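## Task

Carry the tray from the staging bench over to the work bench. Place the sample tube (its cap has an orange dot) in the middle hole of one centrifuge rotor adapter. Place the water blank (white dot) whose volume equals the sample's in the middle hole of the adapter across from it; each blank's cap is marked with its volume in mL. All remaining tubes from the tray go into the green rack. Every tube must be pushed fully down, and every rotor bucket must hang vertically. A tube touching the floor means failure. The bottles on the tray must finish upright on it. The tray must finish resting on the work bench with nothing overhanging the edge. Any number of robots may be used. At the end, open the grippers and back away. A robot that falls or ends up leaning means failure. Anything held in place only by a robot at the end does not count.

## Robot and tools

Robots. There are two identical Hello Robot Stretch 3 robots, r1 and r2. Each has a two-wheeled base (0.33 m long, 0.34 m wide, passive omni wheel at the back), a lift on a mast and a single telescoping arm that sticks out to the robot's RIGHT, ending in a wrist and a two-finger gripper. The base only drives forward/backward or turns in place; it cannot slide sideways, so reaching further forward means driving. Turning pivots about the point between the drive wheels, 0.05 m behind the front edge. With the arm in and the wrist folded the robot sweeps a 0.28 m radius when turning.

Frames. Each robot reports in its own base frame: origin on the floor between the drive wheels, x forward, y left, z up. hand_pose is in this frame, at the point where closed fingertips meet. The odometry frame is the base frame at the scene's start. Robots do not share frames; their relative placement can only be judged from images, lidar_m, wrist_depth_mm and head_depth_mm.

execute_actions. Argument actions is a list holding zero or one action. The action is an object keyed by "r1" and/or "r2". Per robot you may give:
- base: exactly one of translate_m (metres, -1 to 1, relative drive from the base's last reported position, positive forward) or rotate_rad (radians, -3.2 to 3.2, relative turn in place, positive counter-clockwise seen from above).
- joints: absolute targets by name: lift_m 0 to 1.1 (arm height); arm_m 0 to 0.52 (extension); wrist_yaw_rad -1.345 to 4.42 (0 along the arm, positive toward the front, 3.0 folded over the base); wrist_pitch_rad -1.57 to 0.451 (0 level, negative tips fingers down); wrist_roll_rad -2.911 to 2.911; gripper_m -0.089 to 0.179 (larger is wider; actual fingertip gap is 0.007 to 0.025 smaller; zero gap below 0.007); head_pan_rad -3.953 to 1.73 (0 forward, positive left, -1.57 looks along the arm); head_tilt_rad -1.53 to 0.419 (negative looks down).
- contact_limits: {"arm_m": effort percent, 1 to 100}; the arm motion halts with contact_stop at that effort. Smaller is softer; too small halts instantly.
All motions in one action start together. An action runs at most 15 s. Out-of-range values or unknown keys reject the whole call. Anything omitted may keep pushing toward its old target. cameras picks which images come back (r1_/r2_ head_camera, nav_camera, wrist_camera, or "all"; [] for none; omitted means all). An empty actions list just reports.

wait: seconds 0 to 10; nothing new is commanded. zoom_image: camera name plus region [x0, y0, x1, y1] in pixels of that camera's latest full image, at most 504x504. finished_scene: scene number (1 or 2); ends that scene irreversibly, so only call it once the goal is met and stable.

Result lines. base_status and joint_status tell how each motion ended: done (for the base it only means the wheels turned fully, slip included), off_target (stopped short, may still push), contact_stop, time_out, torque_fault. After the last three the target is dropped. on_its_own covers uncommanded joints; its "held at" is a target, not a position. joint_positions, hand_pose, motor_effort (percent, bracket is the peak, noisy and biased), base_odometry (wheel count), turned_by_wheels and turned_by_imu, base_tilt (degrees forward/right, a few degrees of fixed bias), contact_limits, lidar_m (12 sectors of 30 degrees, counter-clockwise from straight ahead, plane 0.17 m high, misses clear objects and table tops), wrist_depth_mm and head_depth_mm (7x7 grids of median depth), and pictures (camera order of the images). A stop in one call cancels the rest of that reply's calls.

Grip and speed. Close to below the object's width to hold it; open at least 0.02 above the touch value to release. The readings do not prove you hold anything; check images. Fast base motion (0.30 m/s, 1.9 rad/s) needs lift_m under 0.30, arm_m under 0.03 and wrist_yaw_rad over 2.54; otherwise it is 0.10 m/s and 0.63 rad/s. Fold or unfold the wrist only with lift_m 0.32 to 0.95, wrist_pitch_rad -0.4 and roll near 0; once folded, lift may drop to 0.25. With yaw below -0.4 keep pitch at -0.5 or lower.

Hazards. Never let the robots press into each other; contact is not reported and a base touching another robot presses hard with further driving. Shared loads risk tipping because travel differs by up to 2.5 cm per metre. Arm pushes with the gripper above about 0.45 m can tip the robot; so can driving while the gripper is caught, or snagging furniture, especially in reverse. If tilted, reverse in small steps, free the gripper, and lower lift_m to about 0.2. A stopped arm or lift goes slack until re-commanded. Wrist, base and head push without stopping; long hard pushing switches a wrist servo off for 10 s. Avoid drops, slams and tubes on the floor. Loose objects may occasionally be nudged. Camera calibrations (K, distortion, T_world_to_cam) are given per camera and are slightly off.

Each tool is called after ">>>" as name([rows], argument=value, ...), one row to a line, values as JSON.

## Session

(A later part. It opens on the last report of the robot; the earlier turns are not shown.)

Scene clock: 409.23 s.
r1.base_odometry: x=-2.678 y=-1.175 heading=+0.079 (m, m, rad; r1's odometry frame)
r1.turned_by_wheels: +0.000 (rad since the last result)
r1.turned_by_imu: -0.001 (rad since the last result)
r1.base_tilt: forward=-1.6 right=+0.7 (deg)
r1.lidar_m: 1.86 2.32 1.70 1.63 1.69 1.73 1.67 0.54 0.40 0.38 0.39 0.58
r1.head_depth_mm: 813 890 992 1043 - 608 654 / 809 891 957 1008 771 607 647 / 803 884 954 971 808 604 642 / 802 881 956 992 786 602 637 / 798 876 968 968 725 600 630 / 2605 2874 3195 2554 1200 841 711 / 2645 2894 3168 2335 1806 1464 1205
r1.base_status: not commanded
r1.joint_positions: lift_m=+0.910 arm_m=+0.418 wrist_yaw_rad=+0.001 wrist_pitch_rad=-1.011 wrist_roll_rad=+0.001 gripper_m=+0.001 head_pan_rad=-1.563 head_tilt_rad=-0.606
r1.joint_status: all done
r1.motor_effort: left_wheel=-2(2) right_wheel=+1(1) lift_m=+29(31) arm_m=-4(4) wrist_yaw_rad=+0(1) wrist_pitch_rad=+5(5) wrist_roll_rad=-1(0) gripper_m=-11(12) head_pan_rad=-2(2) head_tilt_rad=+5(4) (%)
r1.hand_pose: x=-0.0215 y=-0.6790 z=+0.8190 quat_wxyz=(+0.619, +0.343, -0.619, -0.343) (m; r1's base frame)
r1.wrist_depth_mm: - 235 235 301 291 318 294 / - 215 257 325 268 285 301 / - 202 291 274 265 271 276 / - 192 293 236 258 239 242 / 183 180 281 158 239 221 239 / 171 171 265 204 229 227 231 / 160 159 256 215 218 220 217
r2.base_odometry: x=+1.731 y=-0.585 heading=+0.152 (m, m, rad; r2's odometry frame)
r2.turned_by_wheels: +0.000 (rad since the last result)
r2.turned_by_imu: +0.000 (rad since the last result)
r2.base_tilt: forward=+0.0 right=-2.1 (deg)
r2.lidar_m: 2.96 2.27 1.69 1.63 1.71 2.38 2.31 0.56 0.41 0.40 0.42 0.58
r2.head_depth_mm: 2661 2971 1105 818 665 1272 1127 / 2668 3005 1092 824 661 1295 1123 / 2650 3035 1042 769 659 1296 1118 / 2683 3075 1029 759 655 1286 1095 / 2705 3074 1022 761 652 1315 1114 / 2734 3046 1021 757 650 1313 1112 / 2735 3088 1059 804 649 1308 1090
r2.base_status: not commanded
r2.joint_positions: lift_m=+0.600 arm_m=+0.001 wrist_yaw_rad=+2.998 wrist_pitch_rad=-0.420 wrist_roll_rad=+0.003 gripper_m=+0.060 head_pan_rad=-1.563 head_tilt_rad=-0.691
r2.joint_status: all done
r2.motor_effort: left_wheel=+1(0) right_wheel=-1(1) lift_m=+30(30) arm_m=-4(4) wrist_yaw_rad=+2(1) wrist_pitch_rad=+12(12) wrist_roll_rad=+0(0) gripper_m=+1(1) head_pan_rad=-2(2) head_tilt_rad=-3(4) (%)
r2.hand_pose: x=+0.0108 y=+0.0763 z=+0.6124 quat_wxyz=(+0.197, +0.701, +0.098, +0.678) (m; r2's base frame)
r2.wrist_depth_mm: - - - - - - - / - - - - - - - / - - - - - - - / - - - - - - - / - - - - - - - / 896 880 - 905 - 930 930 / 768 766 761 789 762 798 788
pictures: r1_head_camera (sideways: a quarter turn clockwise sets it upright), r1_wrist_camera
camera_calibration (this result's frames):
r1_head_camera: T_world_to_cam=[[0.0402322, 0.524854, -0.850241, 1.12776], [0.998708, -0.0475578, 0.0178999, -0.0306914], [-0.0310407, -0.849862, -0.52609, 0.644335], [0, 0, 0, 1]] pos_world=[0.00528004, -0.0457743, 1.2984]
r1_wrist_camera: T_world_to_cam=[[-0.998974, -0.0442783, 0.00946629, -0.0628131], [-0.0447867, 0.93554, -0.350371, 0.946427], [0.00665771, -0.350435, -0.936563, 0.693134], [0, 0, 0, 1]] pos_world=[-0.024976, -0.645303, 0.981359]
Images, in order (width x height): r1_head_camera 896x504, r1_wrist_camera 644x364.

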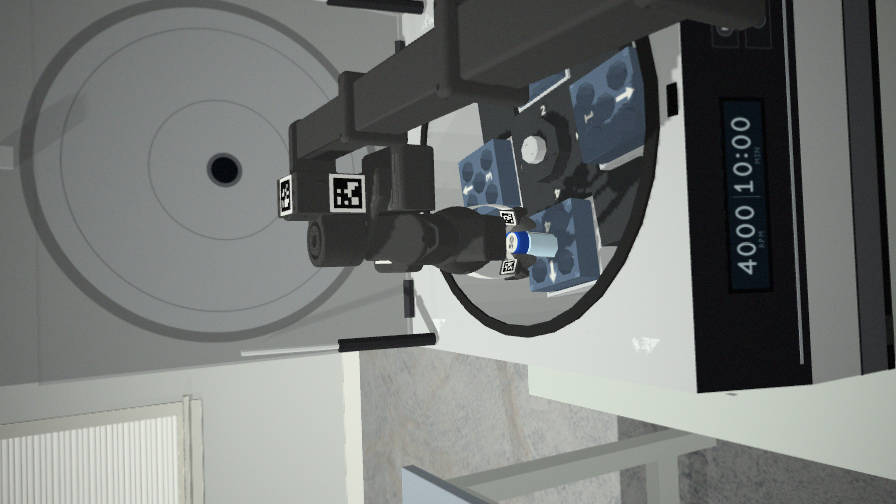

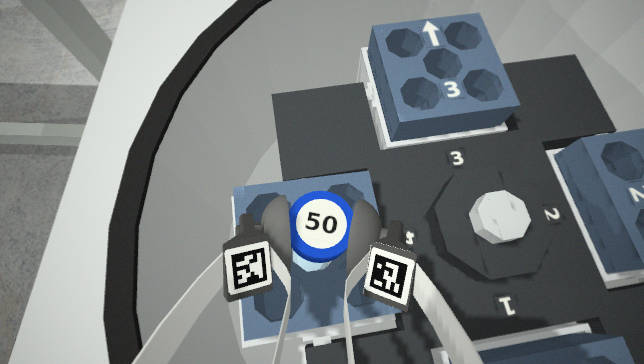

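>>> execute_actions([
  {"r1":{"joints":{"lift_m":0.89}},"r2":{"joints":{"lift_m":0.45}}},
], cameras=["r1_wrist_camera"])

>>> execute_actions([
  {"r1":{"joints":{"gripper_m":0.06}},"r2":{"joints":{"lift_m":0.38}}},
], cameras=["r1_wrist_camera"])

>>> execute_actions([
  {"r1":{"joints":{"lift_m":1.03}},"r2":{"joints":{"lift_m":0.27}}},
], cameras=["r1_wrist_camera","r1_head_camera"])

Scene clock: 415.63 s.
r1.base_odometry: x=-2.678 y=-1.175 heading=+0.079 (m, m, rad; r1's odometry frame)
r1.turned_by_wheels: +0.000 (rad since the last result)
r1.turned_by_imu: -0.001 (rad since the last result)
r1.base_tilt: forward=-1.6 right=+0.7 (deg)
r1.lidar_m: 1.86 2.32 1.69 1.63 1.68 1.73 1.67 0.54 0.39 0.38 0.39 0.58
r1.head_depth_mm: 812 890 993 997 - 607 659 / 807 885 969 - 764 607 647 / 803 882 950 947 809 604 640 / 800 879 964 967 786 602 637 / 797 877 976 962 727 600 632 / 2603 2892 3166 2560 1192 840 710 / 2649 2890 3177 2341 1805 1467 1210
r1.base_status: not commanded
r1.joint_positions: lift_m=+0.890 arm_m=+0.418 wrist_yaw_rad=+0.001 wrist_pitch_rad=-1.011 wrist_roll_rad=+0.001 gripper_m=+0.001 head_pan_rad=-1.563 head_tilt_rad=-0.606
r1.joint_status: all done
r1.motor_effort: left_wheel=-2(2) right_wheel=+1(1) lift_m=+29(29) arm_m=-4(4) wrist_yaw_rad=+0(1) wrist_pitch_rad=+5(5) wrist_roll_rad=+0(0) gripper_m=-12(11) head_pan_rad=-3(2) head_tilt_rad=+4(3) (%)
r1.hand_pose: x=-0.0215 y=-0.6790 z=+0.7990 quat_wxyz=(+0.619, +0.343, -0.619, -0.343) (m; r1's base frame)
r1.wrist_depth_mm: - 205 222 300 260 281 286 / - 191 256 268 248 243 275 / 884 181 291 251 249 250 249 / 171 178 254 213 233 215 231 / 158 177 270 158 221 200 219 / 150 168 259 188 211 209 211 / 141 144 247 198 199 203 202
r2.base_odometry: x=+1.731 y=-0.585 heading=+0.152 (m, m, rad; r2's odometry frame)
r2.turned_by_wheels: +0.000 (rad since the last result)
r2.turned_by_imu: +0.000 (rad since the last result)
r2.base_tilt: forward=+0.0 right=-2.1 (deg)
r2.lidar_m: 2.97 2.27 1.69 1.64 1.71 2.38 2.31 0.56 0.42 0.40 0.42 0.58
r2.head_depth_mm: 2654 2977 1102 814 665 1279 1126 / 2670 2988 1095 824 662 1298 1130 / 2649 3006 1039 769 658 1298 1117 / 2700 3059 1029 757 656 1292 1096 / 2713 3045 1025 760 652 1317 1114 / 2709 3075 1019 757 653 1316 1113 / 2746 3056 1061 804 649 1311 1088
r2.base_status: not commanded
r2.joint_positions: lift_m=+0.450 arm_m=+0.001 wrist_yaw_rad=+2.998 wrist_pitch_rad=-0.420 wrist_roll_rad=+0.003 gripper_m=+0.060 head_pan_rad=-1.563 head_tilt_rad=-0.691
r2.joint_status: all done
r2.motor_effort: left_wheel=+0(1) right_wheel=-1(0) lift_m=+30(31) arm_m=-4(4) wrist_yaw_rad=+1(2) wrist_pitch_rad=+12(12) wrist_roll_rad=-1(0) gripper_m=+1(1) head_pan_rad=-2(2) head_tilt_rad=-3(2) (%)
r2.hand_pose: x=+0.0108 y=+0.0764 z=+0.4624 quat_wxyz=(+0.197, +0.701, +0.098, +0.678) (m; r2's base frame)
r2.wrist_depth_mm: - - - - - - - / - - - - - - - / - - - - - - - / - - - - - - - / 830 812 889 853 888 863 904 / 691 707 - 730 - 743 743 / 607 624 610 624 604 635 637
pictures: r1_wrist_camera
camera_calibration (this result's frames):
r1_wrist_camera: T_world_to_cam=[[-0.998974, -0.0442826, 0.00946528, -0.0626252], [-0.0447905, 0.935543, -0.350361, 0.939412], [0.0066597, -0.350425, -0.936567, 0.674414], [0, 0, 0, 1]] pos_world=[-0.0249756, -0.645302, 0.96136]
Images, in order (width x height): r1_wrist_camera 644x364.

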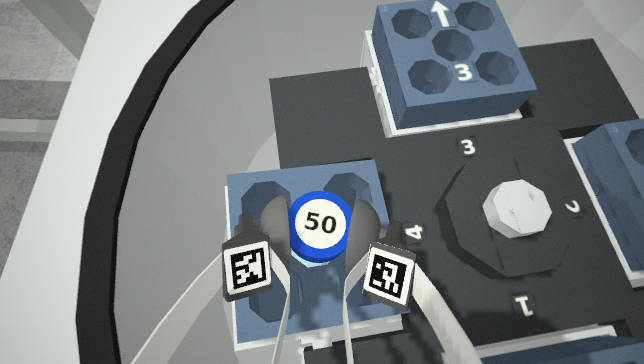

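Scene clock: 417.10 s.
r1.base_odometry: x=-2.678 y=-1.175 heading=+0.079 (m, m, rad; r1's odometry frame)
r1.turned_by_wheels: +0.000 (rad since the last result)
r1.turned_by_imu: +0.000 (rad since the last result)
r1.base_tilt: forward=-1.8 right=+0.6 (deg)
r1.lidar_m: 1.87 2.33 1.70 1.62 1.68 1.73 1.67 0.55 0.40 0.38 0.39 0.58
r1.head_depth_mm: 810 891 993 995 - 607 661 / 808 887 971 - 764 606 647 / 805 884 954 945 803 605 643 / 802 881 964 - 781 602 637 / 798 878 972 964 726 600 631 / 2604 2919 3156 2565 1189 842 709 / 2641 2865 3185 2332 1805 1466 1208
r1.base_status: not commanded
r1.joint_positions: lift_m=+0.890 arm_m=+0.418 wrist_yaw_rad=+0.001 wrist_pitch_rad=-1.011 wrist_roll_rad=+0.001 gripper_m=+0.060 head_pan_rad=-1.563 head_tilt_rad=-0.606
r1.joint_status: all done
r1.motor_effort: left_wheel=-2(2) right_wheel=+0(0) lift_m=+29(29) arm_m=-4(4) wrist_yaw_rad=-1(1) wrist_pitch_rad=+5(5) wrist_roll_rad=+0(0) gripper_m=+0(79) head_pan_rad=-3(2) head_tilt_rad=+3(4) (%)
r1.hand_pose: x=-0.0215 y=-0.6790 z=+0.7990 quat_wxyz=(+0.619, +0.343, -0.619, -0.343) (m; r1's base frame)
r1.wrist_depth_mm: - 205 223 302 261 281 288 / - 192 255 267 248 245 274 / 884 181 292 252 249 252 251 / 171 178 255 211 236 215 232 / 158 178 253 168 218 200 218 / 149 160 238 189 186 208 212 / 141 154 249 198 200 202 204
r2.base_odometry: x=+1.731 y=-0.585 heading=+0.152 (m, m, rad; r2's odometry frame)
r2.turned_by_wheels: +0.000 (rad since the last result)
r2.turned_by_imu: +0.000 (rad since the last result)
r2.base_tilt: forward=+0.1 right=-2.1 (deg)
r2.lidar_m: 2.97 2.27 1.69 1.64 1.71 2.38 2.31 0.56 0.41 0.40 0.42 0.58
r2.head_depth_mm: 2656 2954 1098 814 664 1278 1125 / 2664 3030 1096 825 662 1295 1122 / 2676 3024 1039 767 661 1291 1119 / 2677 3019 1030 759 657 1294 1095 / 2694 3061 1026 760 654 1315 1112 / 2701 3063 1019 757 650 1311 1110 / 2716 3071 1059 803 649 1305 1086
r2.base_status: not commanded
r2.joint_positions: lift_m=+0.380 arm_m=+0.001 wrist_yaw_rad=+2.998 wrist_pitch_rad=-0.420 wrist_roll_rad=+0.003 gripper_m=+0.060 head_pan_rad=-1.563 head_tilt_rad=-0.691
r2.joint_status: all done
r2.motor_effort: left_wheel=+0(0) right_wheel=-1(0) lift_m=+31(30) arm_m=-4(4) wrist_yaw_rad=+1(2) wrist_pitch_rad=+12(12) wrist_roll_rad=-1(1) gripper_m=+1(1) head_pan_rad=-2(3) head_tilt_rad=-3(3) (%)
r2.hand_pose: x=+0.0108 y=+0.0764 z=+0.3924 quat_wxyz=(+0.197, +0.701, +0.097, +0.678) (m; r2's base frame)
r2.wrist_depth_mm: - - - - - - - / - - - - - - - / - - - - - - - / 906 910 923 969 972 985 971 / 739 720 799 773 785 766 803 / 630 618 - 624 - 636 651 / 530 542 543 548 544 554 559
pictures: r1_wrist_camera
camera_calibration (this result's frames):
r1_wrist_camera: T_world_to_cam=[[-0.998975, -0.0442719, 0.00946899, -0.0626229], [-0.0447814, 0.935526, -0.350408, 0.939452], [0.00665475, -0.350473, -0.936549, 0.674369], [0, 0, 0, 1]] pos_world=[-0.0249765, -0.645306, 0.961364]
Images, in order (width x height): r1_wrist_camera 644x364.

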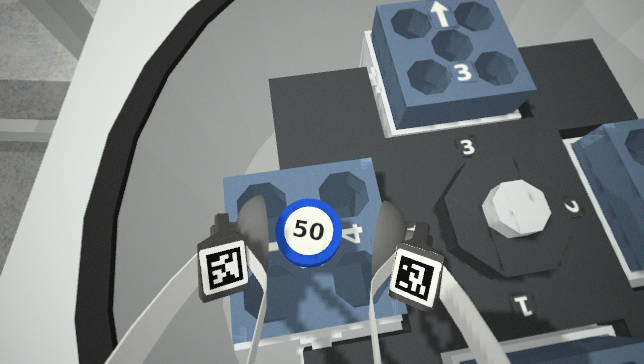

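Scene clock: 419.20 s.
r1.base_odometry: x=-2.678 y=-1.175 heading=+0.079 (m, m, rad; r1's odometry frame)
r1.turned_by_wheels: +0.000 (rad since the last result)
r1.turned_by_imu: +0.000 (rad since the last result)
r1.base_tilt: forward=-1.8 right=+0.7 (deg)
r1.lidar_m: 1.87 2.32 1.69 1.63 1.69 1.73 1.67 0.55 0.40 0.38 0.39 0.58
r1.head_depth_mm: 809 - 1010 974 809 610 653 / 808 - 990 1013 789 606 648 / 800 - 998 1011 810 603 642 / 801 861 - 1000 792 602 637 / 794 877 971 961 725 600 631 / 2632 2910 3142 2577 1194 841 712 / 2651 2887 3161 2326 1801 1472 1206
r1.base_status: not commanded
r1.joint_positions: lift_m=+1.030 arm_m=+0.418 wrist_yaw_rad=+0.001 wrist_pitch_rad=-1.010 wrist_roll_rad=+0.001 gripper_m=+0.060 head_pan_rad=-1.563 head_tilt_rad=-0.606
r1.joint_status: all done
r1.motor_effort: left_wheel=-2(2) right_wheel=+0(1) lift_m=+41(41) arm_m=-4(4) wrist_yaw_rad=-1(1) wrist_pitch_rad=+5(5) wrist_roll_rad=+0(0) gripper_m=-1(1) head_pan_rad=-2(3) head_tilt_rad=+3(4) (%)
r1.hand_pose: x=-0.0215 y=-0.6792 z=+0.9387 quat_wxyz=(+0.619, +0.342, -0.619, -0.342) (m; r1's base frame)
r1.wrist_depth_mm: 466 - 389 388 389 388 389 / 498 - 362 373 410 379 365 / - - 343 431 388 412 357 / - - 325 393 379 392 368 / - - 304 365 348 354 351 / - - 323 321 337 342 352 / - 982 292 329 333 324 334
r2.base_odometry: x=+1.731 y=-0.585 heading=+0.152 (m, m, rad; r2's odometry frame)
r2.turned_by_wheels: +0.000 (rad since the last result)
r2.turned_by_imu: +0.000 (rad since the last result)
r2.base_tilt: forward=-0.1 right=-1.9 (deg)
r2.lidar_m: 2.96 2.27 1.69 1.64 1.71 2.37 2.30 0.56 0.41 0.40 0.42 0.58
r2.head_depth_mm: 2645 2982 1100 815 663 1277 1123 / 2665 3006 1093 824 661 1301 1124 / 2675 3016 1041 768 658 1291 1119 / 2708 3036 1033 760 655 1294 1093 / 2726 3031 1020 759 654 1312 1116 / 2724 3082 1020 755 653 1313 1111 / 2746 3074 1056 804 649 1311 1087
r2.base_status: not commanded
r2.joint_positions: lift_m=+0.270 arm_m=+0.001 wrist_yaw_rad=+2.998 wrist_pitch_rad=-0.420 wrist_roll_rad=+0.003 gripper_m=+0.060 head_pan_rad=-1.563 head_tilt_rad=-0.691
r2.joint_status: all done
r2.motor_effort: left_wheel=+1(0) right_wheel=-1(0) lift_m=+30(31) arm_m=-4(4) wrist_yaw_rad=+1(1) wrist_pitch_rad=+12(12) wrist_roll_rad=+0(1) gripper_m=+1(1) head_pan_rad=-2(2) head_tilt_rad=-2(3) (%)
r2.hand_pose: x=+0.0108 y=+0.0764 z=+0.2825 quat_wxyz=(+0.197, +0.701, +0.097, +0.678) (m; r2's base frame)
r2.wrist_depth_mm: - - - - - - - / - - - - - - - / 934 - 995 - - - - / 716 720 741 756 761 762 788 / 585 577 615 593 620 623 620 / 484 490 - 515 - 508 520 / 442 - - - 430 437 442
pictures: r1_head_camera (sideways: a quarter turn clockwise sets it upright), r1_wrist_camera
camera_calibration (this result's frames):
r1_head_camera: T_world_to_cam=[[0.0402321, 0.524854, -0.850241, 1.12776], [0.998708, -0.0475577, 0.0178999, -0.0306914], [-0.0310406, -0.849862, -0.52609, 0.644336], [0, 0, 0, 1]] pos_world=[0.00528005, -0.0457743, 1.2984]
r1_wrist_camera: T_world_to_cam=[[-0.998975, -0.0442653, 0.00950126, -0.0639782], [-0.0447816, 0.935264, -0.351107, 0.989016], [0.00665566, -0.351172, -0.936287, 0.804353], [0, 0, 0, 1]] pos_world=[-0.0249764, -0.645356, 1.10096]
Images, in order (width x height): r1_head_camera 896x504, r1_wrist_camera 644x364.

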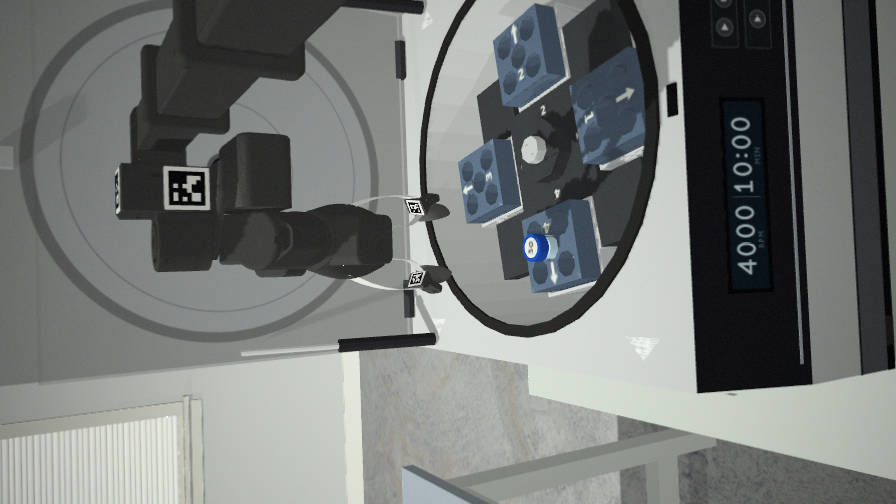

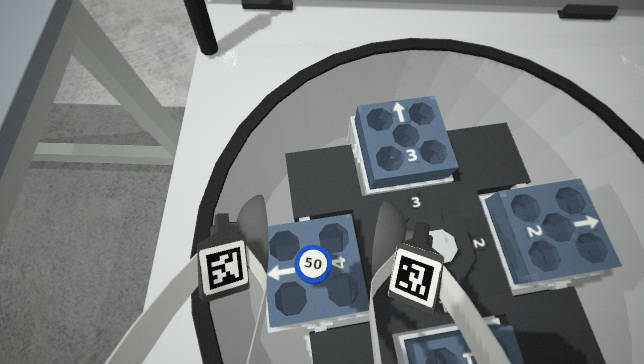

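>>> execute_actions([
  {"r1":{"base":{"translate_m":0.45},"joints":{"arm_m":0.472}},"r2":{"base":{"translate_m":-1.0}}},
], cameras=[])

>>> execute_actions([
  {"r1":{"base":{"translate_m":0.45}},"r2":{"base":{"translate_m":-1.0}}},
], cameras=[])

>>> execute_actions([
  {"r1":{"base":{"translate_m":0.446}},"r2":{"base":{"translate_m":-1.0}}},
], cameras=[])

>>> execute_actions([
  {"r1":{"joints":{"lift_m":0.98}},"r2":{"base":{"translate_m":-0.02},"joints":{"lift_m":0.9}}},
], cameras=["r1_wrist_camera","r2_head_camera","r2_nav_camera"])

Scene clock: 431.03 s.
r1.base_odometry: x=-2.229 y=-1.139 heading=+0.079 (m, m, rad; r1's odometry frame)
r1.turned_by_wheels: +0.000 (rad since the last result)
r1.turned_by_imu: -0.001 (rad since the last result)
r1.base_tilt: forward=-1.6 right=+0.7 (deg)
r1.lidar_m: 3.20 2.33 1.69 1.63 1.69 2.20 2.12 0.54 0.44 0.41 1.10 1.43
r1.head_depth_mm: 2600 - 1024 996 960 864 747 / 2704 - 3188 2534 1110 944 963 / 2675 - 3233 2535 1237 651 679 / 2687 2891 3132 1021 788 632 1201 / 2688 2875 3158 1052 789 634 1229 / 2650 2890 3176 1053 794 637 1203 / 2636 2888 3193 1056 795 636 1206
r1.base_status: done
r1.joint_positions: lift_m=+1.030 arm_m=+0.472 wrist_yaw_rad=+0.001 wrist_pitch_rad=-1.010 wrist_roll_rad=+0.001 gripper_m=+0.060 head_pan_rad=-1.563 head_tilt_rad=-0.606
r1.joint_status: all done
r1.motor_effort: left_wheel=-3(2) right_wheel=+1(4) lift_m=+41(41) arm_m=+5(5) wrist_yaw_rad=-1(0) wrist_pitch_rad=+5(5) wrist_roll_rad=+0(1) gripper_m=-1(0) head_pan_rad=-2(2) head_tilt_rad=+3(4) (%)
r1.hand_pose: x=-0.0215 y=-0.7325 z=+0.9387 quat_wxyz=(+0.619, +0.342, -0.619, -0.342) (m; r1's base frame)
r1.wrist_depth_mm: 446 440 448 451 - - 371 / 411 417 414 420 - - 375 / 390 390 388 391 - 543 359 / 368 366 364 366 609 542 362 / 342 347 351 346 566 533 355 / 325 328 321 328 542 526 357 / 308 310 310 311 624 488 354
r2.base_odometry: x=+0.742 y=-0.736 heading=+0.152 (m, m, rad; r2's odometry frame)
r2.turned_by_wheels: +0.000 (rad since the last result)
r2.turned_by_imu: +0.000 (rad since the last result)
r2.base_tilt: forward=-0.1 right=-2.0 (deg)
r2.lidar_m: 1.61 2.30 1.72 1.66 1.73 2.42 1.33 1.33 3.21 3.09 1.11 0.59
r2.head_depth_mm: 2607 2972 2726 2031 1637 1363 1171 / 2642 3001 2712 2037 1632 1360 1168 / 2665 3008 2712 2007 1622 1355 1165 / 2677 3022 2661 2004 1612 1356 1160 / 2656 3023 2650 1991 1613 1347 1160 / 2699 3051 2623 1992 1565 1335 1154 / 2716 3100 1192 1856 1593 1342 1147
r2.base_status: done
r2.joint_positions: lift_m=+0.270 arm_m=+0.001 wrist_yaw_rad=+2.999 wrist_pitch_rad=-0.420 wrist_roll_rad=+0.003 gripper_m=+0.060 head_pan_rad=-1.563 head_tilt_rad=-0.691
r2.joint_status: not commanded
r2.motor_effort: left_wheel=+0(13) right_wheel=+0(6) lift_m=+31(31) arm_m=-4(4) wrist_yaw_rad=+1(2) wrist_pitch_rad=+12(12) wrist_roll_rad=-1(1) gripper_m=+1(1) head_pan_rad=-2(3) head_tilt_rad=-2(3) (%)
r2.hand_pose: x=+0.0106 y=+0.0764 z=+0.2824 quat_wxyz=(+0.197, +0.701, +0.098, +0.678) (m; r2's base frame)
r2.wrist_depth_mm: - - - - - - - / - - - - - - - / 912 - 954 - - - - / 717 724 737 738 745 766 759 / 585 582 607 598 630 611 613 / 483 489 - 522 - 505 509 / 438 - - - 433 431 432
pictures: none
No camera images: the call's "cameras" was empty. Leave "cameras" out to get every camera's image.

Scene clock: 436.50 s.
r1.base_odometry: x=-1.780 y=-1.104 heading=+0.079 (m, m, rad; r1's odometry frame)
r1.turned_by_wheels: +0.000 (rad since the last result)
r1.turned_by_imu: -0.001 (rad since the last result)
r1.base_tilt: forward=-1.7 right=+0.6 (deg)
r1.lidar_m: 2.73 2.34 1.70 1.63 1.69 2.31 2.57 0.63 0.94 1.06 1.10 1.00
r1.head_depth_mm: 2699 - 3260 1038 783 631 1221 / 2713 - 3212 1040 785 631 1219 / 2677 - 3197 1042 786 631 1221 / 2686 2901 3105 1023 786 634 1227 / 2664 2878 3205 1053 793 634 1202 / 2663 2889 3132 994 764 637 1204 / 2663 2884 3181 985 793 638 1205
r1.base_status: done
r1.joint_positions: lift_m=+1.030 arm_m=+0.472 wrist_yaw_rad=+0.001 wrist_pitch_rad=-1.010 wrist_roll_rad=+0.001 gripper_m=+0.060 head_pan_rad=-1.563 head_tilt_rad=-0.606
r1.joint_status: not commanded
r1.motor_effort: left_wheel=-2(3) right_wheel=+1(3) lift_m=+41(41) arm_m=+4(5) wrist_yaw_rad=-1(1) wrist_pitch_rad=+5(5) wrist_roll_rad=-1(0) gripper_m=-1(1) head_pan_rad=-2(2) head_tilt_rad=+3(4) (%)
r1.hand_pose: x=-0.0215 y=-0.7325 z=+0.9387 quat_wxyz=(+0.619, +0.342, -0.619, -0.342) (m; r1's base frame)
r1.wrist_depth_mm: 444 444 442 449 447 450 458 / 368 411 417 416 421 419 417 / 383 379 390 391 392 389 393 / 363 350 366 365 362 369 370 / 295 325 350 347 350 347 350 / 270 302 323 327 324 332 329 / 303 301 311 311 310 311 313
r2.base_odometry: x=-0.246 y=-0.888 heading=+0.152 (m, m, rad; r2's odometry frame)
r2.turned_by_wheels: +0.000 (rad since the last result)
r2.turned_by_imu: +0.001 (rad since the last result)
r2.base_tilt: forward=+0.1 right=-2.1 (deg)
r2.lidar_m: 1.49 2.33 1.74 1.68 1.75 2.45 1.29 0.50 0.45 3.06 3.22 1.50
r2.head_depth_mm: 2601 2931 1097 926 1592 1363 891 / 2596 2933 2709 1967 1548 1356 1168 / 2663 2952 2702 2023 1627 1353 1162 / 2660 2997 2685 2012 1618 1347 1158 / 2676 3038 2639 2002 1605 1340 1157 / 2702 3052 2631 1995 1599 1339 1155 / 2714 3042 2631 1997 1596 1337 1153
r2.base_status: done
r2.joint_positions: lift_m=+0.270 arm_m=+0.001 wrist_yaw_rad=+2.999 wrist_pitch_rad=-0.420 wrist_roll_rad=+0.003 gripper_m=+0.060 head_pan_rad=-1.563 head_tilt_rad=-0.691
r2.joint_status: not commanded
r2.motor_effort: left_wheel=+0(12) right_wheel=+0(5) lift_m=+31(31) arm_m=-4(4) wrist_yaw_rad=+1(1) wrist_pitch_rad=+11(12) wrist_roll_rad=+0(1) gripper_m=+1(1) head_pan_rad=-2(2) head_tilt_rad=-4(3) (%)
r2.hand_pose: x=+0.0106 y=+0.0764 z=+0.2824 quat_wxyz=(+0.197, +0.701, +0.098, +0.678) (m; r2's base frame)
r2.wrist_depth_mm: - - - - - - - / - - - - - - - / 939 - 935 - - - - / 720 706 741 737 761 763 764 / 583 582 598 601 624 608 625 / 484 487 - 516 - 504 511 / 440 - - - 430 431 432
pictures: none
No camera images: the call's "cameras" was empty. Leave "cameras" out to get every camera's image.

Scene clock: 441.93 s.
r1.base_odometry: x=-1.336 y=-1.069 heading=+0.079 (m, m, rad; r1's odometry frame)
r1.turned_by_wheels: +0.000 (rad since the last result)
r1.turned_by_imu: -0.001 (rad since the last result)
r1.base_tilt: forward=-1.6 right=+0.7 (deg)
r1.lidar_m: 2.28 2.34 1.70 1.64 1.69 2.31 1.50 1.01 1.10 1.06 1.09 0.62
r1.head_depth_mm: 2705 - 3268 1031 757 629 1214 / 2705 - 3252 990 780 632 1224 / 2701 - 3169 992 784 632 1221 / 2673 2885 3148 966 779 635 1201 / 2667 2929 3143 1051 792 634 1202 / 2644 2918 3174 1056 795 636 1209 / 2648 2862 3149 1058 797 637 1207
r1.base_status: done
r1.joint_positions: lift_m=+1.030 arm_m=+0.472 wrist_yaw_rad=+0.001 wrist_pitch_rad=-1.010 wrist_roll_rad=+0.001 gripper_m=+0.060 head_pan_rad=-1.563 head_tilt_rad=-0.606
r1.joint_status: not commanded
r1.motor_effort: left_wheel=-2(4) right_wheel=+0(4) lift_m=+41(40) arm_m=+5(5) wrist_yaw_rad=-1(0) wrist_pitch_rad=+5(5) wrist_roll_rad=+0(0) gripper_m=+0(0) head_pan_rad=-3(2) head_tilt_rad=+4(4) (%)
r1.hand_pose: x=-0.0215 y=-0.7325 z=+0.9387 quat_wxyz=(+0.619, +0.342, -0.619, -0.342) (m; r1's base frame)
r1.wrist_depth_mm: 442 447 443 444 457 448 453 / 414 414 418 416 420 417 419 / 387 387 387 380 377 377 360 / 365 365 365 365 363 371 338 / 298 344 350 324 347 346 297 / 321 326 321 267 269 274 269 / 309 307 308 259 304 288 272
r2.base_odometry: x=-1.235 y=-1.039 heading=+0.152 (m, m, rad; r2's odometry frame)
r2.turned_by_wheels: +0.000 (rad since the last result)
r2.turned_by_imu: +0.001 (rad since the last result)
r2.base_tilt: forward=+0.0 right=-2.0 (deg)
r2.lidar_m: 2.47 2.37 1.76 1.71 1.78 2.48 2.80 0.46 0.34 0.33 0.35 0.48
r2.head_depth_mm: 2581 2923 1008 828 664 555 1175 / 2595 2955 1093 826 660 565 1171 / 2595 2940 1090 820 658 565 1168 / 2628 2949 1085 817 656 562 1159 / 2636 2980 1079 813 653 575 1160 / 2670 3020 1070 810 651 572 1155 / 2725 3062 1060 805 648 570 1153
r2.base_status: done
r2.joint_positions: lift_m=+0.270 arm_m=+0.001 wrist_yaw_rad=+2.999 wrist_pitch_rad=-0.420 wrist_roll_rad=+0.003 gripper_m=+0.060 head_pan_rad=-1.563 head_tilt_rad=-0.691
r2.joint_status: not commanded
r2.motor_effort: left_wheel=+0(14) right_wheel=+0(5) lift_m=+31(30) arm_m=-4(4) wrist_yaw_rad=+1(1) wrist_pitch_rad=+12(12) wrist_roll_rad=+0(1) gripper_m=+1(1) head_pan_rad=-2(2) head_tilt_rad=-5(4) (%)
r2.hand_pose: x=+0.0106 y=+0.0764 z=+0.2824 quat_wxyz=(+0.197, +0.701, +0.098, +0.678) (m; r2's base frame)
r2.wrist_depth_mm: - - - - - - - / - - - - - - - / 939 - 1000 - - - - / 743 703 740 756 747 749 790 / 581 576 598 587 617 611 601 / 488 487 - 521 - 508 511 / 442 - - - 428 440 435
pictures: none
No camera images: the call's "cameras" was empty. Leave "cameras" out to get every camera's image.

Scene clock: 448.50 s.
r1.base_odometry: x=-1.336 y=-1.069 heading=+0.079 (m, m, rad; r1's odometry frame)
r1.turned_by_wheels: +0.000 (rad since the last result)
r1.turned_by_imu: -0.001 (rad since the last result)
r1.base_tilt: forward=-1.6 right=+0.8 (deg)
r1.lidar_m: 2.28 2.34 1.70 1.63 1.69 2.30 1.50 1.01 1.10 1.05 1.09 0.62
r1.head_depth_mm: 2716 2984 - 920 762 630 1220 / 2710 2902 3280 991 783 631 1221 / 2670 2863 3312 988 783 633 1222 / 2692 2877 3131 847 780 633 1196 / 2668 2922 3204 1052 791 636 1203 / 2663 2892 3156 1054 794 637 1205 / 2656 2906 3165 1061 798 638 1204
r1.base_status: not commanded
r1.joint_positions: lift_m=+0.980 arm_m=+0.472 wrist_yaw_rad=+0.001 wrist_pitch_rad=-1.010 wrist_roll_rad=+0.001 gripper_m=+0.060 head_pan_rad=-1.563 head_tilt_rad=-0.606
r1.joint_status: all done
r1.motor_effort: left_wheel=-2(2) right_wheel=+1(1) lift_m=+29(33) arm_m=+4(5) wrist_yaw_rad=-1(0) wrist_pitch_rad=+5(5) wrist_roll_rad=-1(0) gripper_m=+0(0) head_pan_rad=-2(2) head_tilt_rad=+4(3) (%)
r1.hand_pose: x=-0.0215 y=-0.7325 z=+0.8892 quat_wxyz=(+0.619, +0.342, -0.619, -0.342) (m; r1's base frame)
r1.wrist_depth_mm: 388 384 381 387 388 385 385 / 351 358 355 304 305 310 294 / 332 330 331 331 333 333 307 / 309 312 310 313 311 312 307 / 288 293 295 173 237 276 264 / 276 278 272 218 226 235 222 / 265 264 264 155 237 219 213
r2.base_odometry: x=-1.254 y=-1.042 heading=+0.152 (m, m, rad; r2's odometry frame)
r2.turned_by_wheels: +0.000 (rad since the last result)
r2.turned_by_imu: +0.000 (rad since the last result)
r2.base_tilt: forward=-0.1 right=-1.9 (deg)
r2.lidar_m: 2.49 2.36 1.76 1.70 1.79 2.49 2.78 0.46 0.34 0.33 0.35 0.48
r2.head_depth_mm: 2605 2878 992 830 695 - 1129 / 2594 2964 1100 825 681 - 1146 / 2592 2923 1090 822 660 - - / 2612 2955 1082 818 666 - - / 2627 2979 1076 811 672 - 1134 / 2646 3048 1065 808 651 571 1150 / 2680 3043 1062 806 649 570 1158
r2.base_status: done
r2.joint_positions: lift_m=+0.900 arm_m=+0.001 wrist_yaw_rad=+2.999 wrist_pitch_rad=-0.420 wrist_roll_rad=+0.003 gripper_m=+0.060 head_pan_rad=-1.563 head_tilt_rad=-0.691
r2.joint_status: all done
r2.motor_effort: left_wheel=+1(13) right_wheel=+0(5) lift_m=+46(47) arm_m=-4(4) wrist_yaw_rad=+1(1) wrist_pitch_rad=+11(12) wrist_roll_rad=+0(1) gripper_m=+1(0) head_pan_rad=-3(2) head_tilt_rad=-3(3) (%)
r2.hand_pose: x=+0.0106 y=+0.0764 z=+0.9120 quat_wxyz=(+0.197, +0.701, +0.098, +0.678) (m; r2's base frame)
r2.wrist_depth_mm: - - - - - - - / - - - - - - - / - - - - - - - / - - - - - - - / - - - - - - - / - - - - - - - / - - - - - - -
pictures: r1_wrist_camera, r2_head_camera (sideways: a quarter turn clockwise sets it upright), r2_nav_camera (sideways: a quarter turn counterclockwise sets it upright)
camera_calibration (this result's frames):
r1_wrist_camera: T_world_to_cam=[[-0.998975, -0.0442638, 0.0095092, -0.0658758], [-0.0447818, 0.935198, -0.351282, 1.02165], [0.0066561, -0.351347, -0.936221, 0.739068], [0, 0, 0, 1]] pos_world=[-0.0249764, -0.698689, 1.05144]
r2_head_camera: T_world_to_cam=[[-0.047081, 0.632681, -0.77298, 1.02347], [0.998625, 0.047685, -0.0217948, 0.02882], [0.0230704, -0.772943, -0.634055, 0.780562], [0, 0, 0, 1]] pos_world=[0.001398, -0.045576, 1.28667]
r2_nav_camera: T_world_to_cam=[[0.0207724, -0.598838, 0.8006, -0.997738], [-0.999376, 0.0104482, 0.0337449, 0.0230121], [-0.0285726, -0.800802, -0.598248, 0.748209], [0, 0, 0, 1]] pos_world=[0.0651014, 0.00144276, 1.24563]
Images, in order (width x height): r1_wrist_camera 644x364, r2_head_camera 896x504, r2_nav_camera 672x504.

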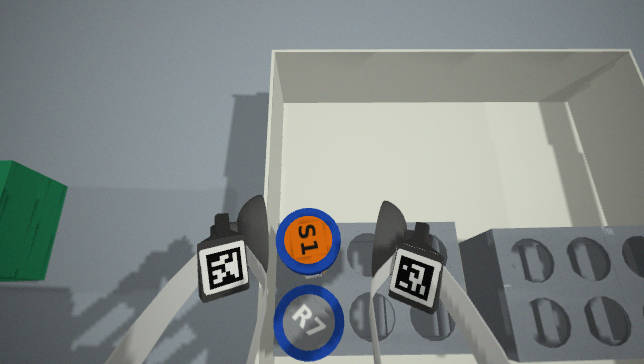

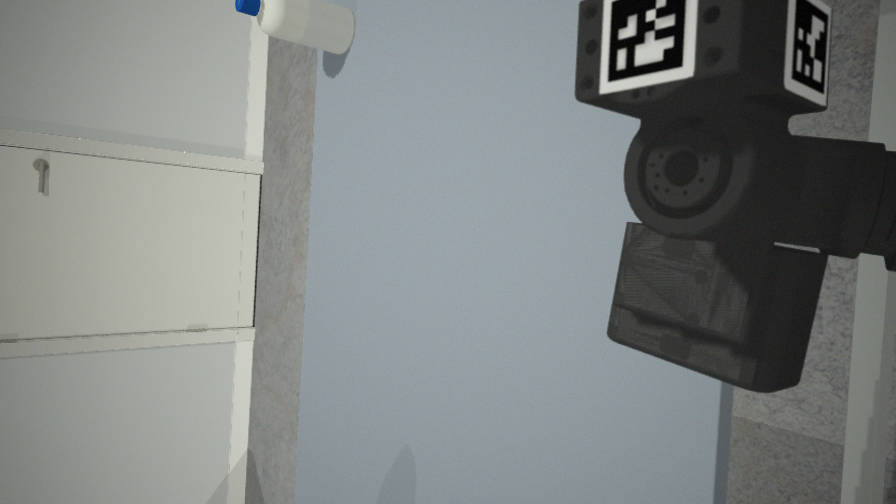

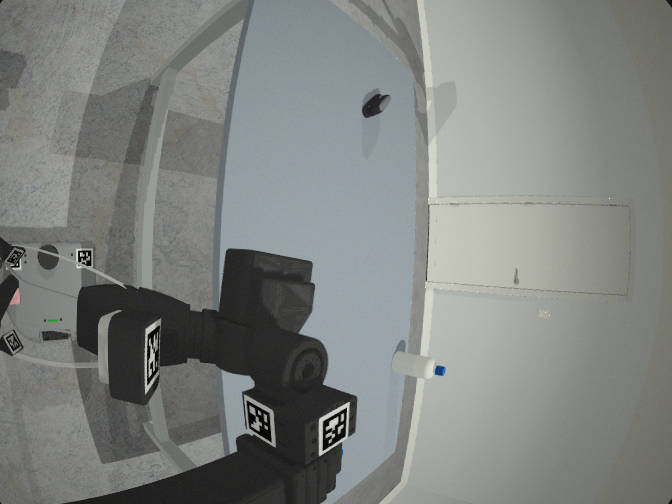

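>>> execute_actions([
  {"r1":{"base":{"translate_m":0.006},"joints":{"lift_m":0.967,"arm_m":0.468}},"r2":{"joints":{"wrist_yaw_rad":0,"gripper_m":0.13}}},
], cameras=[])

>>> execute_actions([
  {"r1":{"joints":{"gripper_m":0.0}},"r2":{"joints":{"wrist_pitch_rad":0}}},
], cameras=["r1_wrist_camera"])

>>> execute_actions([
  {"r1":{"joints":{"lift_m":1.09}},"r2":{"base":{"translate_m":-0.31}}},
], cameras=["r1_wrist_camera","r2_head_camera","r2_wrist_camera","r1_head_camera"])

Scene clock: 458.03 s.
r1.base_odometry: x=-1.330 y=-1.068 heading=+0.079 (m, m, rad; r1's odometry frame)
r1.turned_by_wheels: +0.000 (rad since the last result)
r1.turned_by_imu: -0.001 (rad since the last result)
r1.base_tilt: forward=-1.6 right=+0.7 (deg)
r1.lidar_m: 2.27 2.34 1.70 1.64 1.69 2.31 1.50 1.01 1.10 1.06 1.09 0.61
r1.head_depth_mm: 2726 2991 3204 - 778 630 1219 / 2673 2874 3259 987 778 631 1224 / 2658 2878 3194 990 783 631 1229 / 2700 2897 3193 922 779 634 1206 / 2669 2916 3133 1048 792 634 1195 / 2686 2894 3127 1054 791 637 1204 / 2658 2918 3168 1057 797 638 1210
r1.base_status: done
r1.joint_positions: lift_m=+0.967 arm_m=+0.468 wrist_yaw_rad=+0.001 wrist_pitch_rad=-1.010 wrist_roll_rad=+0.001 gripper_m=+0.060 head_pan_rad=-1.563 head_tilt_rad=-0.606
r1.joint_status: all done
r1.motor_effort: left_wheel=-2(3) right_wheel=+1(5) lift_m=+29(30) arm_m=-5(5) wrist_yaw_rad=-1(1) wrist_pitch_rad=+5(5) wrist_roll_rad=+0(0) gripper_m=+0(1) head_pan_rad=-3(3) head_tilt_rad=+3(4) (%)
r1.hand_pose: x=-0.0215 y=-0.7292 z=+0.8762 quat_wxyz=(+0.619, +0.342, -0.619, -0.342) (m; r1's base frame)
r1.wrist_depth_mm: 364 360 363 366 370 371 369 / 339 337 341 309 309 310 300 / 317 316 318 315 315 319 312 / 294 298 297 297 297 297 296 / 277 282 282 160 247 246 225 / 267 268 262 206 256 214 211 / 253 253 250 145 202 214 227
r2.base_odometry: x=-1.254 y=-1.042 heading=+0.152 (m, m, rad; r2's odometry frame)
r2.turned_by_wheels: +0.000 (rad since the last result)
r2.turned_by_imu: +0.000 (rad since the last result)
r2.base_tilt: forward=+0.0 right=-2.0 (deg)
r2.lidar_m: 2.47 2.36 1.76 1.70 1.78 2.49 2.78 0.46 0.34 0.33 0.35 0.49
r2.head_depth_mm: 2581 2907 996 829 692 - - / 2592 2927 1094 825 700 - - / 2599 2941 1090 819 - - - / 2596 2962 1081 817 665 562 1155 / 2640 2976 1071 815 637 574 1154 / 2654 3019 1069 809 651 573 1151 / 2681 3041 1059 807 649 571 1157
r2.base_status: not commanded
r2.joint_positions: lift_m=+0.900 arm_m=+0.001 wrist_yaw_rad=+0.002 wrist_pitch_rad=-0.420 wrist_roll_rad=+0.003 gripper_m=+0.130 head_pan_rad=-1.563 head_tilt_rad=-0.691
r2.joint_status: all done
r2.motor_effort: left_wheel=+0(0) right_wheel=+0(0) lift_m=+46(46) arm_m=-4(4) wrist_yaw_rad=-2(2) wrist_pitch_rad=+12(11) wrist_roll_rad=+0(1) gripper_m=+1(82) head_pan_rad=-2(2) head_tilt_rad=-4(4) (%)
r2.hand_pose: x=-0.0211 y=-0.3696 z=+0.9120 quat_wxyz=(+0.691, +0.148, -0.692, -0.147) (m; r2's base frame)
r2.wrist_depth_mm: - - - - - - - / - - - - - - - / 615 632 643 663 682 713 712 / 479 485 492 502 510 513 521 / 386 406 392 407 410 426 415 / 325 - 330 332 340 - 351 / 287 275 287 290 290 284 292
pictures: none
No camera images: the call's "cameras" was empty. Leave "cameras" out to get every camera's image.

Scene clock: 459.13 s.
r1.base_odometry: x=-1.330 y=-1.068 heading=+0.079 (m, m, rad; r1's odometry frame)
r1.turned_by_wheels: +0.000 (rad since the last result)
r1.turned_by_imu: +0.000 (rad since the last result)
r1.base_tilt: forward=-1.7 right=+0.6 (deg)
r1.lidar_m: 2.27 2.33 1.70 1.64 1.69 2.31 1.50 1.02 1.10 1.05 1.09 0.61
r1.head_depth_mm: 2736 3011 3173 - 778 630 1219 / 2714 2910 3271 990 780 630 1223 / 2671 2881 3179 992 783 631 1223 / 2685 2902 3185 921 780 633 1203 / 2663 2908 3180 1052 791 636 1204 / 2670 2907 3158 1055 794 637 1202 / 2654 2887 3187 1058 796 640 1206
r1.base_status: not commanded
r1.joint_positions: lift_m=+0.967 arm_m=+0.468 wrist_yaw_rad=+0.001 wrist_pitch_rad=-1.010 wrist_roll_rad=+0.001 gripper_m=+0.001 head_pan_rad=-1.563 head_tilt_rad=-0.606
r1.joint_status: all done
r1.motor_effort: left_wheel=-2(2) right_wheel=+1(1) lift_m=+29(29) arm_m=-4(5) wrist_yaw_rad=-1(1) wrist_pitch_rad=+5(5) wrist_roll_rad=+0(0) gripper_m=-13(87) head_pan_rad=-2(2) head_tilt_rad=+4(3) (%)
r1.hand_pose: x=-0.0215 y=-0.7292 z=+0.8762 quat_wxyz=(+0.619, +0.342, -0.619, -0.342) (m; r1's base frame)
r1.wrist_depth_mm: 360 362 363 367 364 366 371 / 337 337 336 311 310 312 300 / 317 320 317 313 317 317 310 / 291 297 299 299 297 298 297 / 277 281 283 157 247 245 223 / 265 266 261 205 234 215 210 / 253 252 251 145 201 214 226
r2.base_odometry: x=-1.254 y=-1.042 heading=+0.152 (m, m, rad; r2's odometry frame)
r2.turned_by_wheels: +0.000 (rad since the last result)
r2.turned_by_imu: +0.000 (rad since the last result)
r2.base_tilt: forward=-0.1 right=-2.0 (deg)
r2.lidar_m: 2.48 2.36 1.76 1.71 1.78 2.49 2.78 0.46 0.34 0.33 0.35 0.48
r2.head_depth_mm: 2574 2907 994 828 695 - - / 2607 2905 1095 852 682 - - / 2607 2909 1087 849 - - - / 2597 2987 1083 829 664 555 1158 / 2626 2984 1074 811 653 574 1158 / 2686 3004 1067 808 651 572 1154 / 2697 3034 1058 803 650 570 1150
r2.base_status: not commanded
r2.joint_positions: lift_m=+0.900 arm_m=+0.001 wrist_yaw_rad=+0.002 wrist_pitch_rad=-0.025 wrist_roll_rad=+0.003 gripper_m=+0.130 head_pan_rad=-1.563 head_tilt_rad=-0.691
r2.joint_status: all done
r2.motor_effort: left_wheel=+0(0) right_wheel=+0(0) lift_m=+46(46) arm_m=-4(4) wrist_yaw_rad=-1(2) wrist_pitch_rad=+14(15) wrist_roll_rad=+0(1) gripper_m=+1(1) head_pan_rad=-2(2) head_tilt_rad=-3(3) (%)
r2.hand_pose: x=-0.0209 y=-0.4011 z=+1.0081 quat_wxyz=(+0.706, +0.010, -0.708, -0.008) (m; r2's base frame)
r2.wrist_depth_mm: - - - - - - - / - - - - - - - / - - - - - - - / - - - - - - - / - - - - - - - / 625 - 626 659 658 - 673 / 483 452 487 486 494 473 512
pictures: r1_wrist_camera
camera_calibration (this result's frames):
r1_wrist_camera: T_world_to_cam=[[-0.998975, -0.0442653, 0.00951085, -0.0656095], [-0.0447835, 0.935186, -0.351315, 1.01404], [0.00665663, -0.351381, -0.936209, 0.728026], [0, 0, 0, 1]] pos_world=[-0.0249762, -0.695406, 1.03846]
Images, in order (width x height): r1_wrist_camera 644x364.

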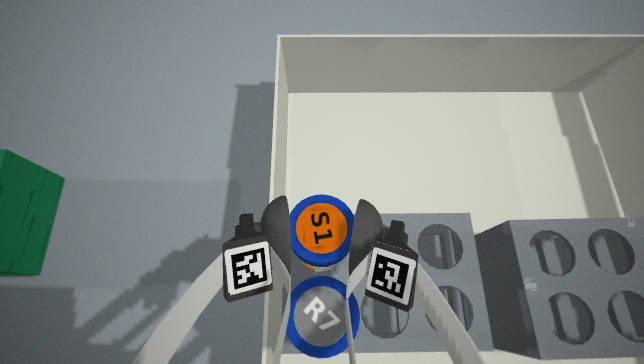

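Scene clock: 463.53 s.
r1.base_odometry: x=-1.330 y=-1.068 heading=+0.079 (m, m, rad; r1's odometry frame)
r1.turned_by_wheels: +0.000 (rad since the last result)
r1.turned_by_imu: +0.000 (rad since the last result)
r1.base_tilt: forward=-1.7 right=+0.6 (deg)
r1.lidar_m: 2.28 2.33 1.70 1.64 1.69 2.31 1.50 1.01 1.09 1.05 1.09 0.61
r1.head_depth_mm: - 2997 3209 989 776 629 1223 / 2622 2937 3200 988 780 631 1224 / 2624 3012 3190 992 782 632 1231 / 2630 - 3230 962 779 634 1194 / 2664 2923 3181 1052 793 636 1199 / 2665 2907 3160 1057 795 638 1205 / 2641 2889 3198 1057 796 638 1206
r1.base_status: not commanded
r1.joint_positions: lift_m=+1.090 arm_m=+0.468 wrist_yaw_rad=+0.001 wrist_pitch_rad=-1.010 wrist_roll_rad=+0.001 gripper_m=+0.001 head_pan_rad=-1.563 head_tilt_rad=-0.606
r1.joint_status: all done
r1.motor_effort: left_wheel=-2(3) right_wheel=+0(1) lift_m=+42(44) arm_m=-4(4) wrist_yaw_rad=+0(1) wrist_pitch_rad=+5(5) wrist_roll_rad=-1(1) gripper_m=-13(12) head_pan_rad=-3(3) head_tilt_rad=+3(3) (%)
r1.hand_pose: x=-0.0215 y=-0.7292 z=+0.9987 quat_wxyz=(+0.619, +0.342, -0.619, -0.342) (m; r1's base frame)
r1.wrist_depth_mm: 521 522 527 529 526 529 - / 485 483 487 493 491 500 496 / 452 453 457 426 431 412 460 / 426 425 432 424 431 426 435 / 342 395 409 157 407 406 407 / 376 379 381 325 346 329 348 / 364 362 368 355 357 355 330
r2.base_odometry: x=-1.561 y=-1.089 heading=+0.152 (m, m, rad; r2's odometry frame)
r2.turned_by_wheels: +0.000 (rad since the last result)
r2.turned_by_imu: +0.000 (rad since the last result)
r2.base_tilt: forward=-0.2 right=-2.0 (deg)
r2.lidar_m: 2.79 2.38 1.76 1.71 1.79 2.50 2.47 0.45 0.34 0.33 0.34 0.47
r2.head_depth_mm: 2587 2922 2709 829 693 - - / 2599 2925 1094 851 681 - - / 2601 2951 1001 851 - - - / 2606 2926 999 830 665 555 1156 / 2604 2994 1074 811 653 560 1154 / 2648 2969 1070 808 651 559 1154 / 2679 3055 1060 804 649 570 1151
r2.base_status: done
r2.joint_positions: lift_m=+0.900 arm_m=+0.001 wrist_yaw_rad=+0.002 wrist_pitch_rad=-0.024 wrist_roll_rad=+0.003 gripper_m=+0.130 head_pan_rad=-1.563 head_tilt_rad=-0.691
r2.joint_status: not commanded
r2.motor_effort: left_wheel=+0(8) right_wheel=+0(3) lift_m=+46(45) arm_m=-4(4) wrist_yaw_rad=-2(1) wrist_pitch_rad=+14(14) wrist_roll_rad=+0(0) gripper_m=+1(1) head_pan_rad=-2(2) head_tilt_rad=-4(3) (%)
r2.hand_pose: x=-0.0210 y=-0.4011 z=+1.0082 quat_wxyz=(+0.706, +0.009, -0.708, -0.008) (m; r2's base frame)
r2.wrist_depth_mm: - - - - - - - / - - - - - - - / - - - - - - - / - - - - - - - / - - - - - - - / 619 - 636 660 638 - - / 479 454 479 489 496 481 -
pictures: r1_head_camera (sideways: a quarter turn clockwise sets it upright), r1_wrist_camera, r2_head_camera (sideways: a quarter turn clockwise sets it upright), r2_wrist_camera
camera_calibration (this result's frames):
r1_head_camera: T_world_to_cam=[[0.0402322, 0.524852, -0.850242, 1.12776], [0.998708, -0.0475578, 0.0179001, -0.0306916], [-0.0310407, -0.849864, -0.526088, 0.644333], [0, 0, 0, 1]] pos_world=[0.00528004, -0.0457743, 1.2984]
r1_wrist_camera: T_world_to_cam=[[-0.998975, -0.0442651, 0.00951073, -0.0667744], [-0.0447833, 0.935186, -0.351315, 1.05708], [0.0066567, -0.351381, -0.936209, 0.842713], [0, 0, 0, 1]] pos_world=[-0.0249762, -0.695405, 1.16096]
r2_head_camera: T_world_to_cam=[[-0.047081, 0.632681, -0.77298, 1.02347], [0.998625, 0.0476849, -0.0217948, 0.02882], [0.0230703, -0.772943, -0.634055, 0.780562], [0, 0, 0, 1]] pos_world=[0.001398, -0.045576, 1.28667]
r2_wrist_camera: T_world_to_cam=[[-0.999695, 0.02256, -0.0100294, -0.00108539], [0.0133848, 0.153887, -0.987998, 1.09809], [-0.0207458, -0.987831, -0.154143, -0.0821865], [0, 0, 0, 1]] pos_world=[-0.0174877, -0.250143, 1.07223]
Images, in order (width x height): r1_head_camera 896x504, r1_wrist_camera 644x364, r2_head_camera 896x504, r2_wrist_camera 644x364.

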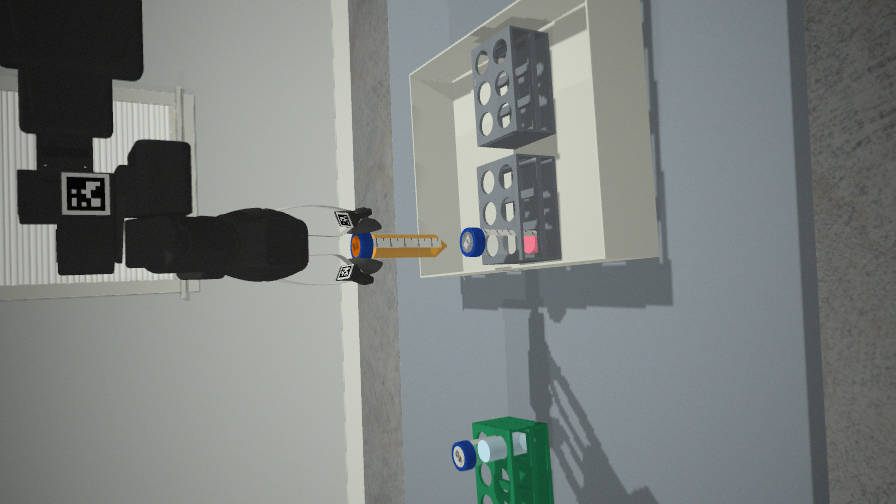

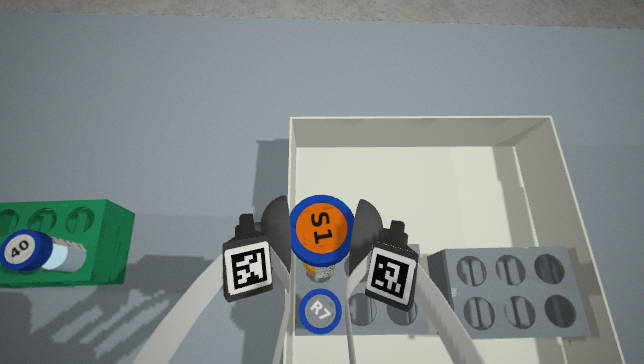

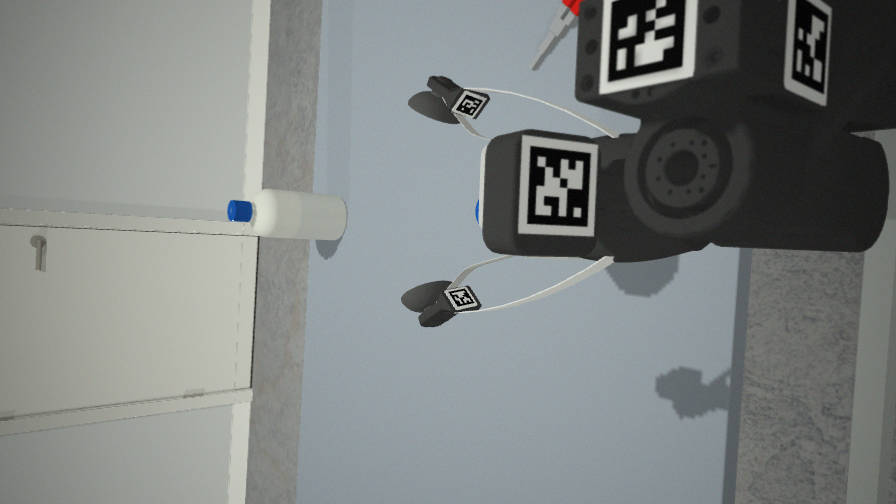

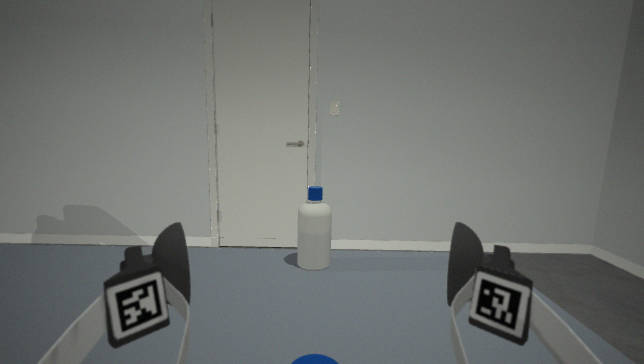

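>>> execute_actions([
  {"r1":{"base":{"translate_m":-0.3},"joints":{"arm_m":0.4}},"r2":{"joints":{"lift_m":0.757}}},
], cameras=["r2_wrist_camera"])

Scene clock: 470.33 s.
r1.base_odometry: x=-1.629 y=-1.092 heading=+0.079 (m, m, rad; r1's odometry frame)
r1.turned_by_wheels: +0.000 (rad since the last result)
r1.turned_by_imu: -0.001 (rad since the last result)
r1.base_tilt: forward=-1.6 right=+0.8 (deg)
r1.lidar_m: 2.58 2.34 1.70 1.64 1.69 2.30 1.51 0.75 1.10 1.06 1.10 0.86
r1.head_depth_mm: - 2955 3244 1034 783 630 1223 / 2632 2981 3197 1039 786 630 1228 / - 3053 3182 1044 787 632 1227 / 2626 2872 3267 939 787 634 1227 / 2692 2909 3197 1000 782 636 1199 / 2625 2894 3150 988 784 635 1201 / 2634 2915 3180 978 790 639 1207
r1.base_status: done
r1.joint_positions: lift_m=+1.090 arm_m=+0.400 wrist_yaw_rad=+0.001 wrist_pitch_rad=-1.010 wrist_roll_rad=+0.001 gripper_m=+0.001 head_pan_rad=-1.563 head_tilt_rad=-0.606
r1.joint_status: all done
r1.motor_effort: left_wheel=-2(6) right_wheel=+1(2) lift_m=+42(42) arm_m=-4(4) wrist_yaw_rad=-1(1) wrist_pitch_rad=+5(5) wrist_roll_rad=-1(1) gripper_m=-12(12) head_pan_rad=-2(3) head_tilt_rad=+5(4) (%)
r1.hand_pose: x=-0.0215 y=-0.6612 z=+0.9987 quat_wxyz=(+0.619, +0.342, -0.619, -0.342) (m; r1's base frame)
r1.wrist_depth_mm: 528 525 521 522 527 529 537 / 467 452 457 490 490 493 501 / 424 450 452 453 463 460 465 / 374 411 410 433 436 433 435 / 348 349 352 157 407 410 410 / 379 383 380 381 386 385 387 / 360 359 359 362 365 364 369
r2.base_odometry: x=-1.561 y=-1.089 heading=+0.152 (m, m, rad; r2's odometry frame)
r2.turned_by_wheels: +0.000 (rad since the last result)
r2.turned_by_imu: +0.000 (rad since the last result)
r2.base_tilt: forward=-0.2 right=-2.1 (deg)
r2.lidar_m: 2.79 2.38 1.76 1.71 1.79 2.50 2.47 0.45 0.34 0.33 0.34 0.47
r2.head_depth_mm: 2579 2914 2728 831 663 555 - / 2608 2926 1097 824 662 553 - / 2613 2909 1000 820 576 564 - / 2633 2925 1003 818 562 574 1159 / 2633 2956 1073 815 652 561 1157 / 2649 3024 1065 809 651 558 1153 / 2673 3047 1060 803 649 569 1149
r2.base_status: not commanded
r2.joint_positions: lift_m=+0.757 arm_m=+0.001 wrist_yaw_rad=+0.002 wrist_pitch_rad=-0.023 wrist_roll_rad=+0.003 gripper_m=+0.130 head_pan_rad=-1.563 head_tilt_rad=-0.691
r2.joint_status: all done
r2.motor_effort: left_wheel=-1(0) right_wheel=+0(0) lift_m=+30(37) arm_m=-4(4) wrist_yaw_rad=-1(1) wrist_pitch_rad=+13(14) wrist_roll_rad=+0(1) gripper_m=+1(1) head_pan_rad=-2(2) head_tilt_rad=-3(3) (%)
r2.hand_pose: x=-0.0210 y=-0.4011 z=+0.8660 quat_wxyz=(+0.706, +0.009, -0.708, -0.008) (m; r2's base frame)
r2.wrist_depth_mm: - - - - - - - / - - - - - - - / - - - 147 - - - / - - - 146 - - - / 498 547 429 131 488 570 - / 341 - 310 134 332 - 373 / 272 247 249 137 255 259 275
pictures: r2_wrist_camera
camera_calibration (this result's frames):
r2_wrist_camera: T_world_to_cam=[[-0.999695, 0.0225508, -0.0100585, -0.00249011], [0.0133873, 0.152701, -0.988182, 0.957254], [-0.0207483, -0.988015, -0.152956, -0.105247], [0, 0, 0, 1]] pos_world=[-0.0174881, -0.250103, 0.929818]
Images, in order (width x height): r2_wrist_camera 644x364.

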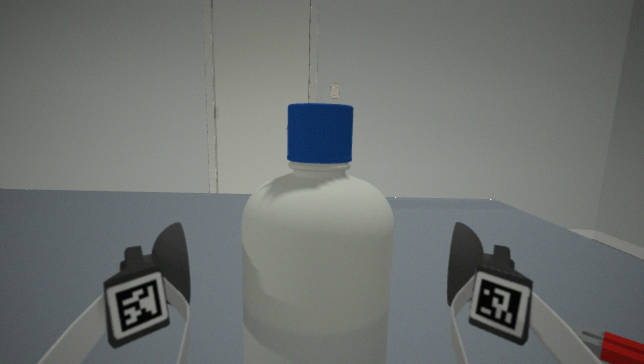

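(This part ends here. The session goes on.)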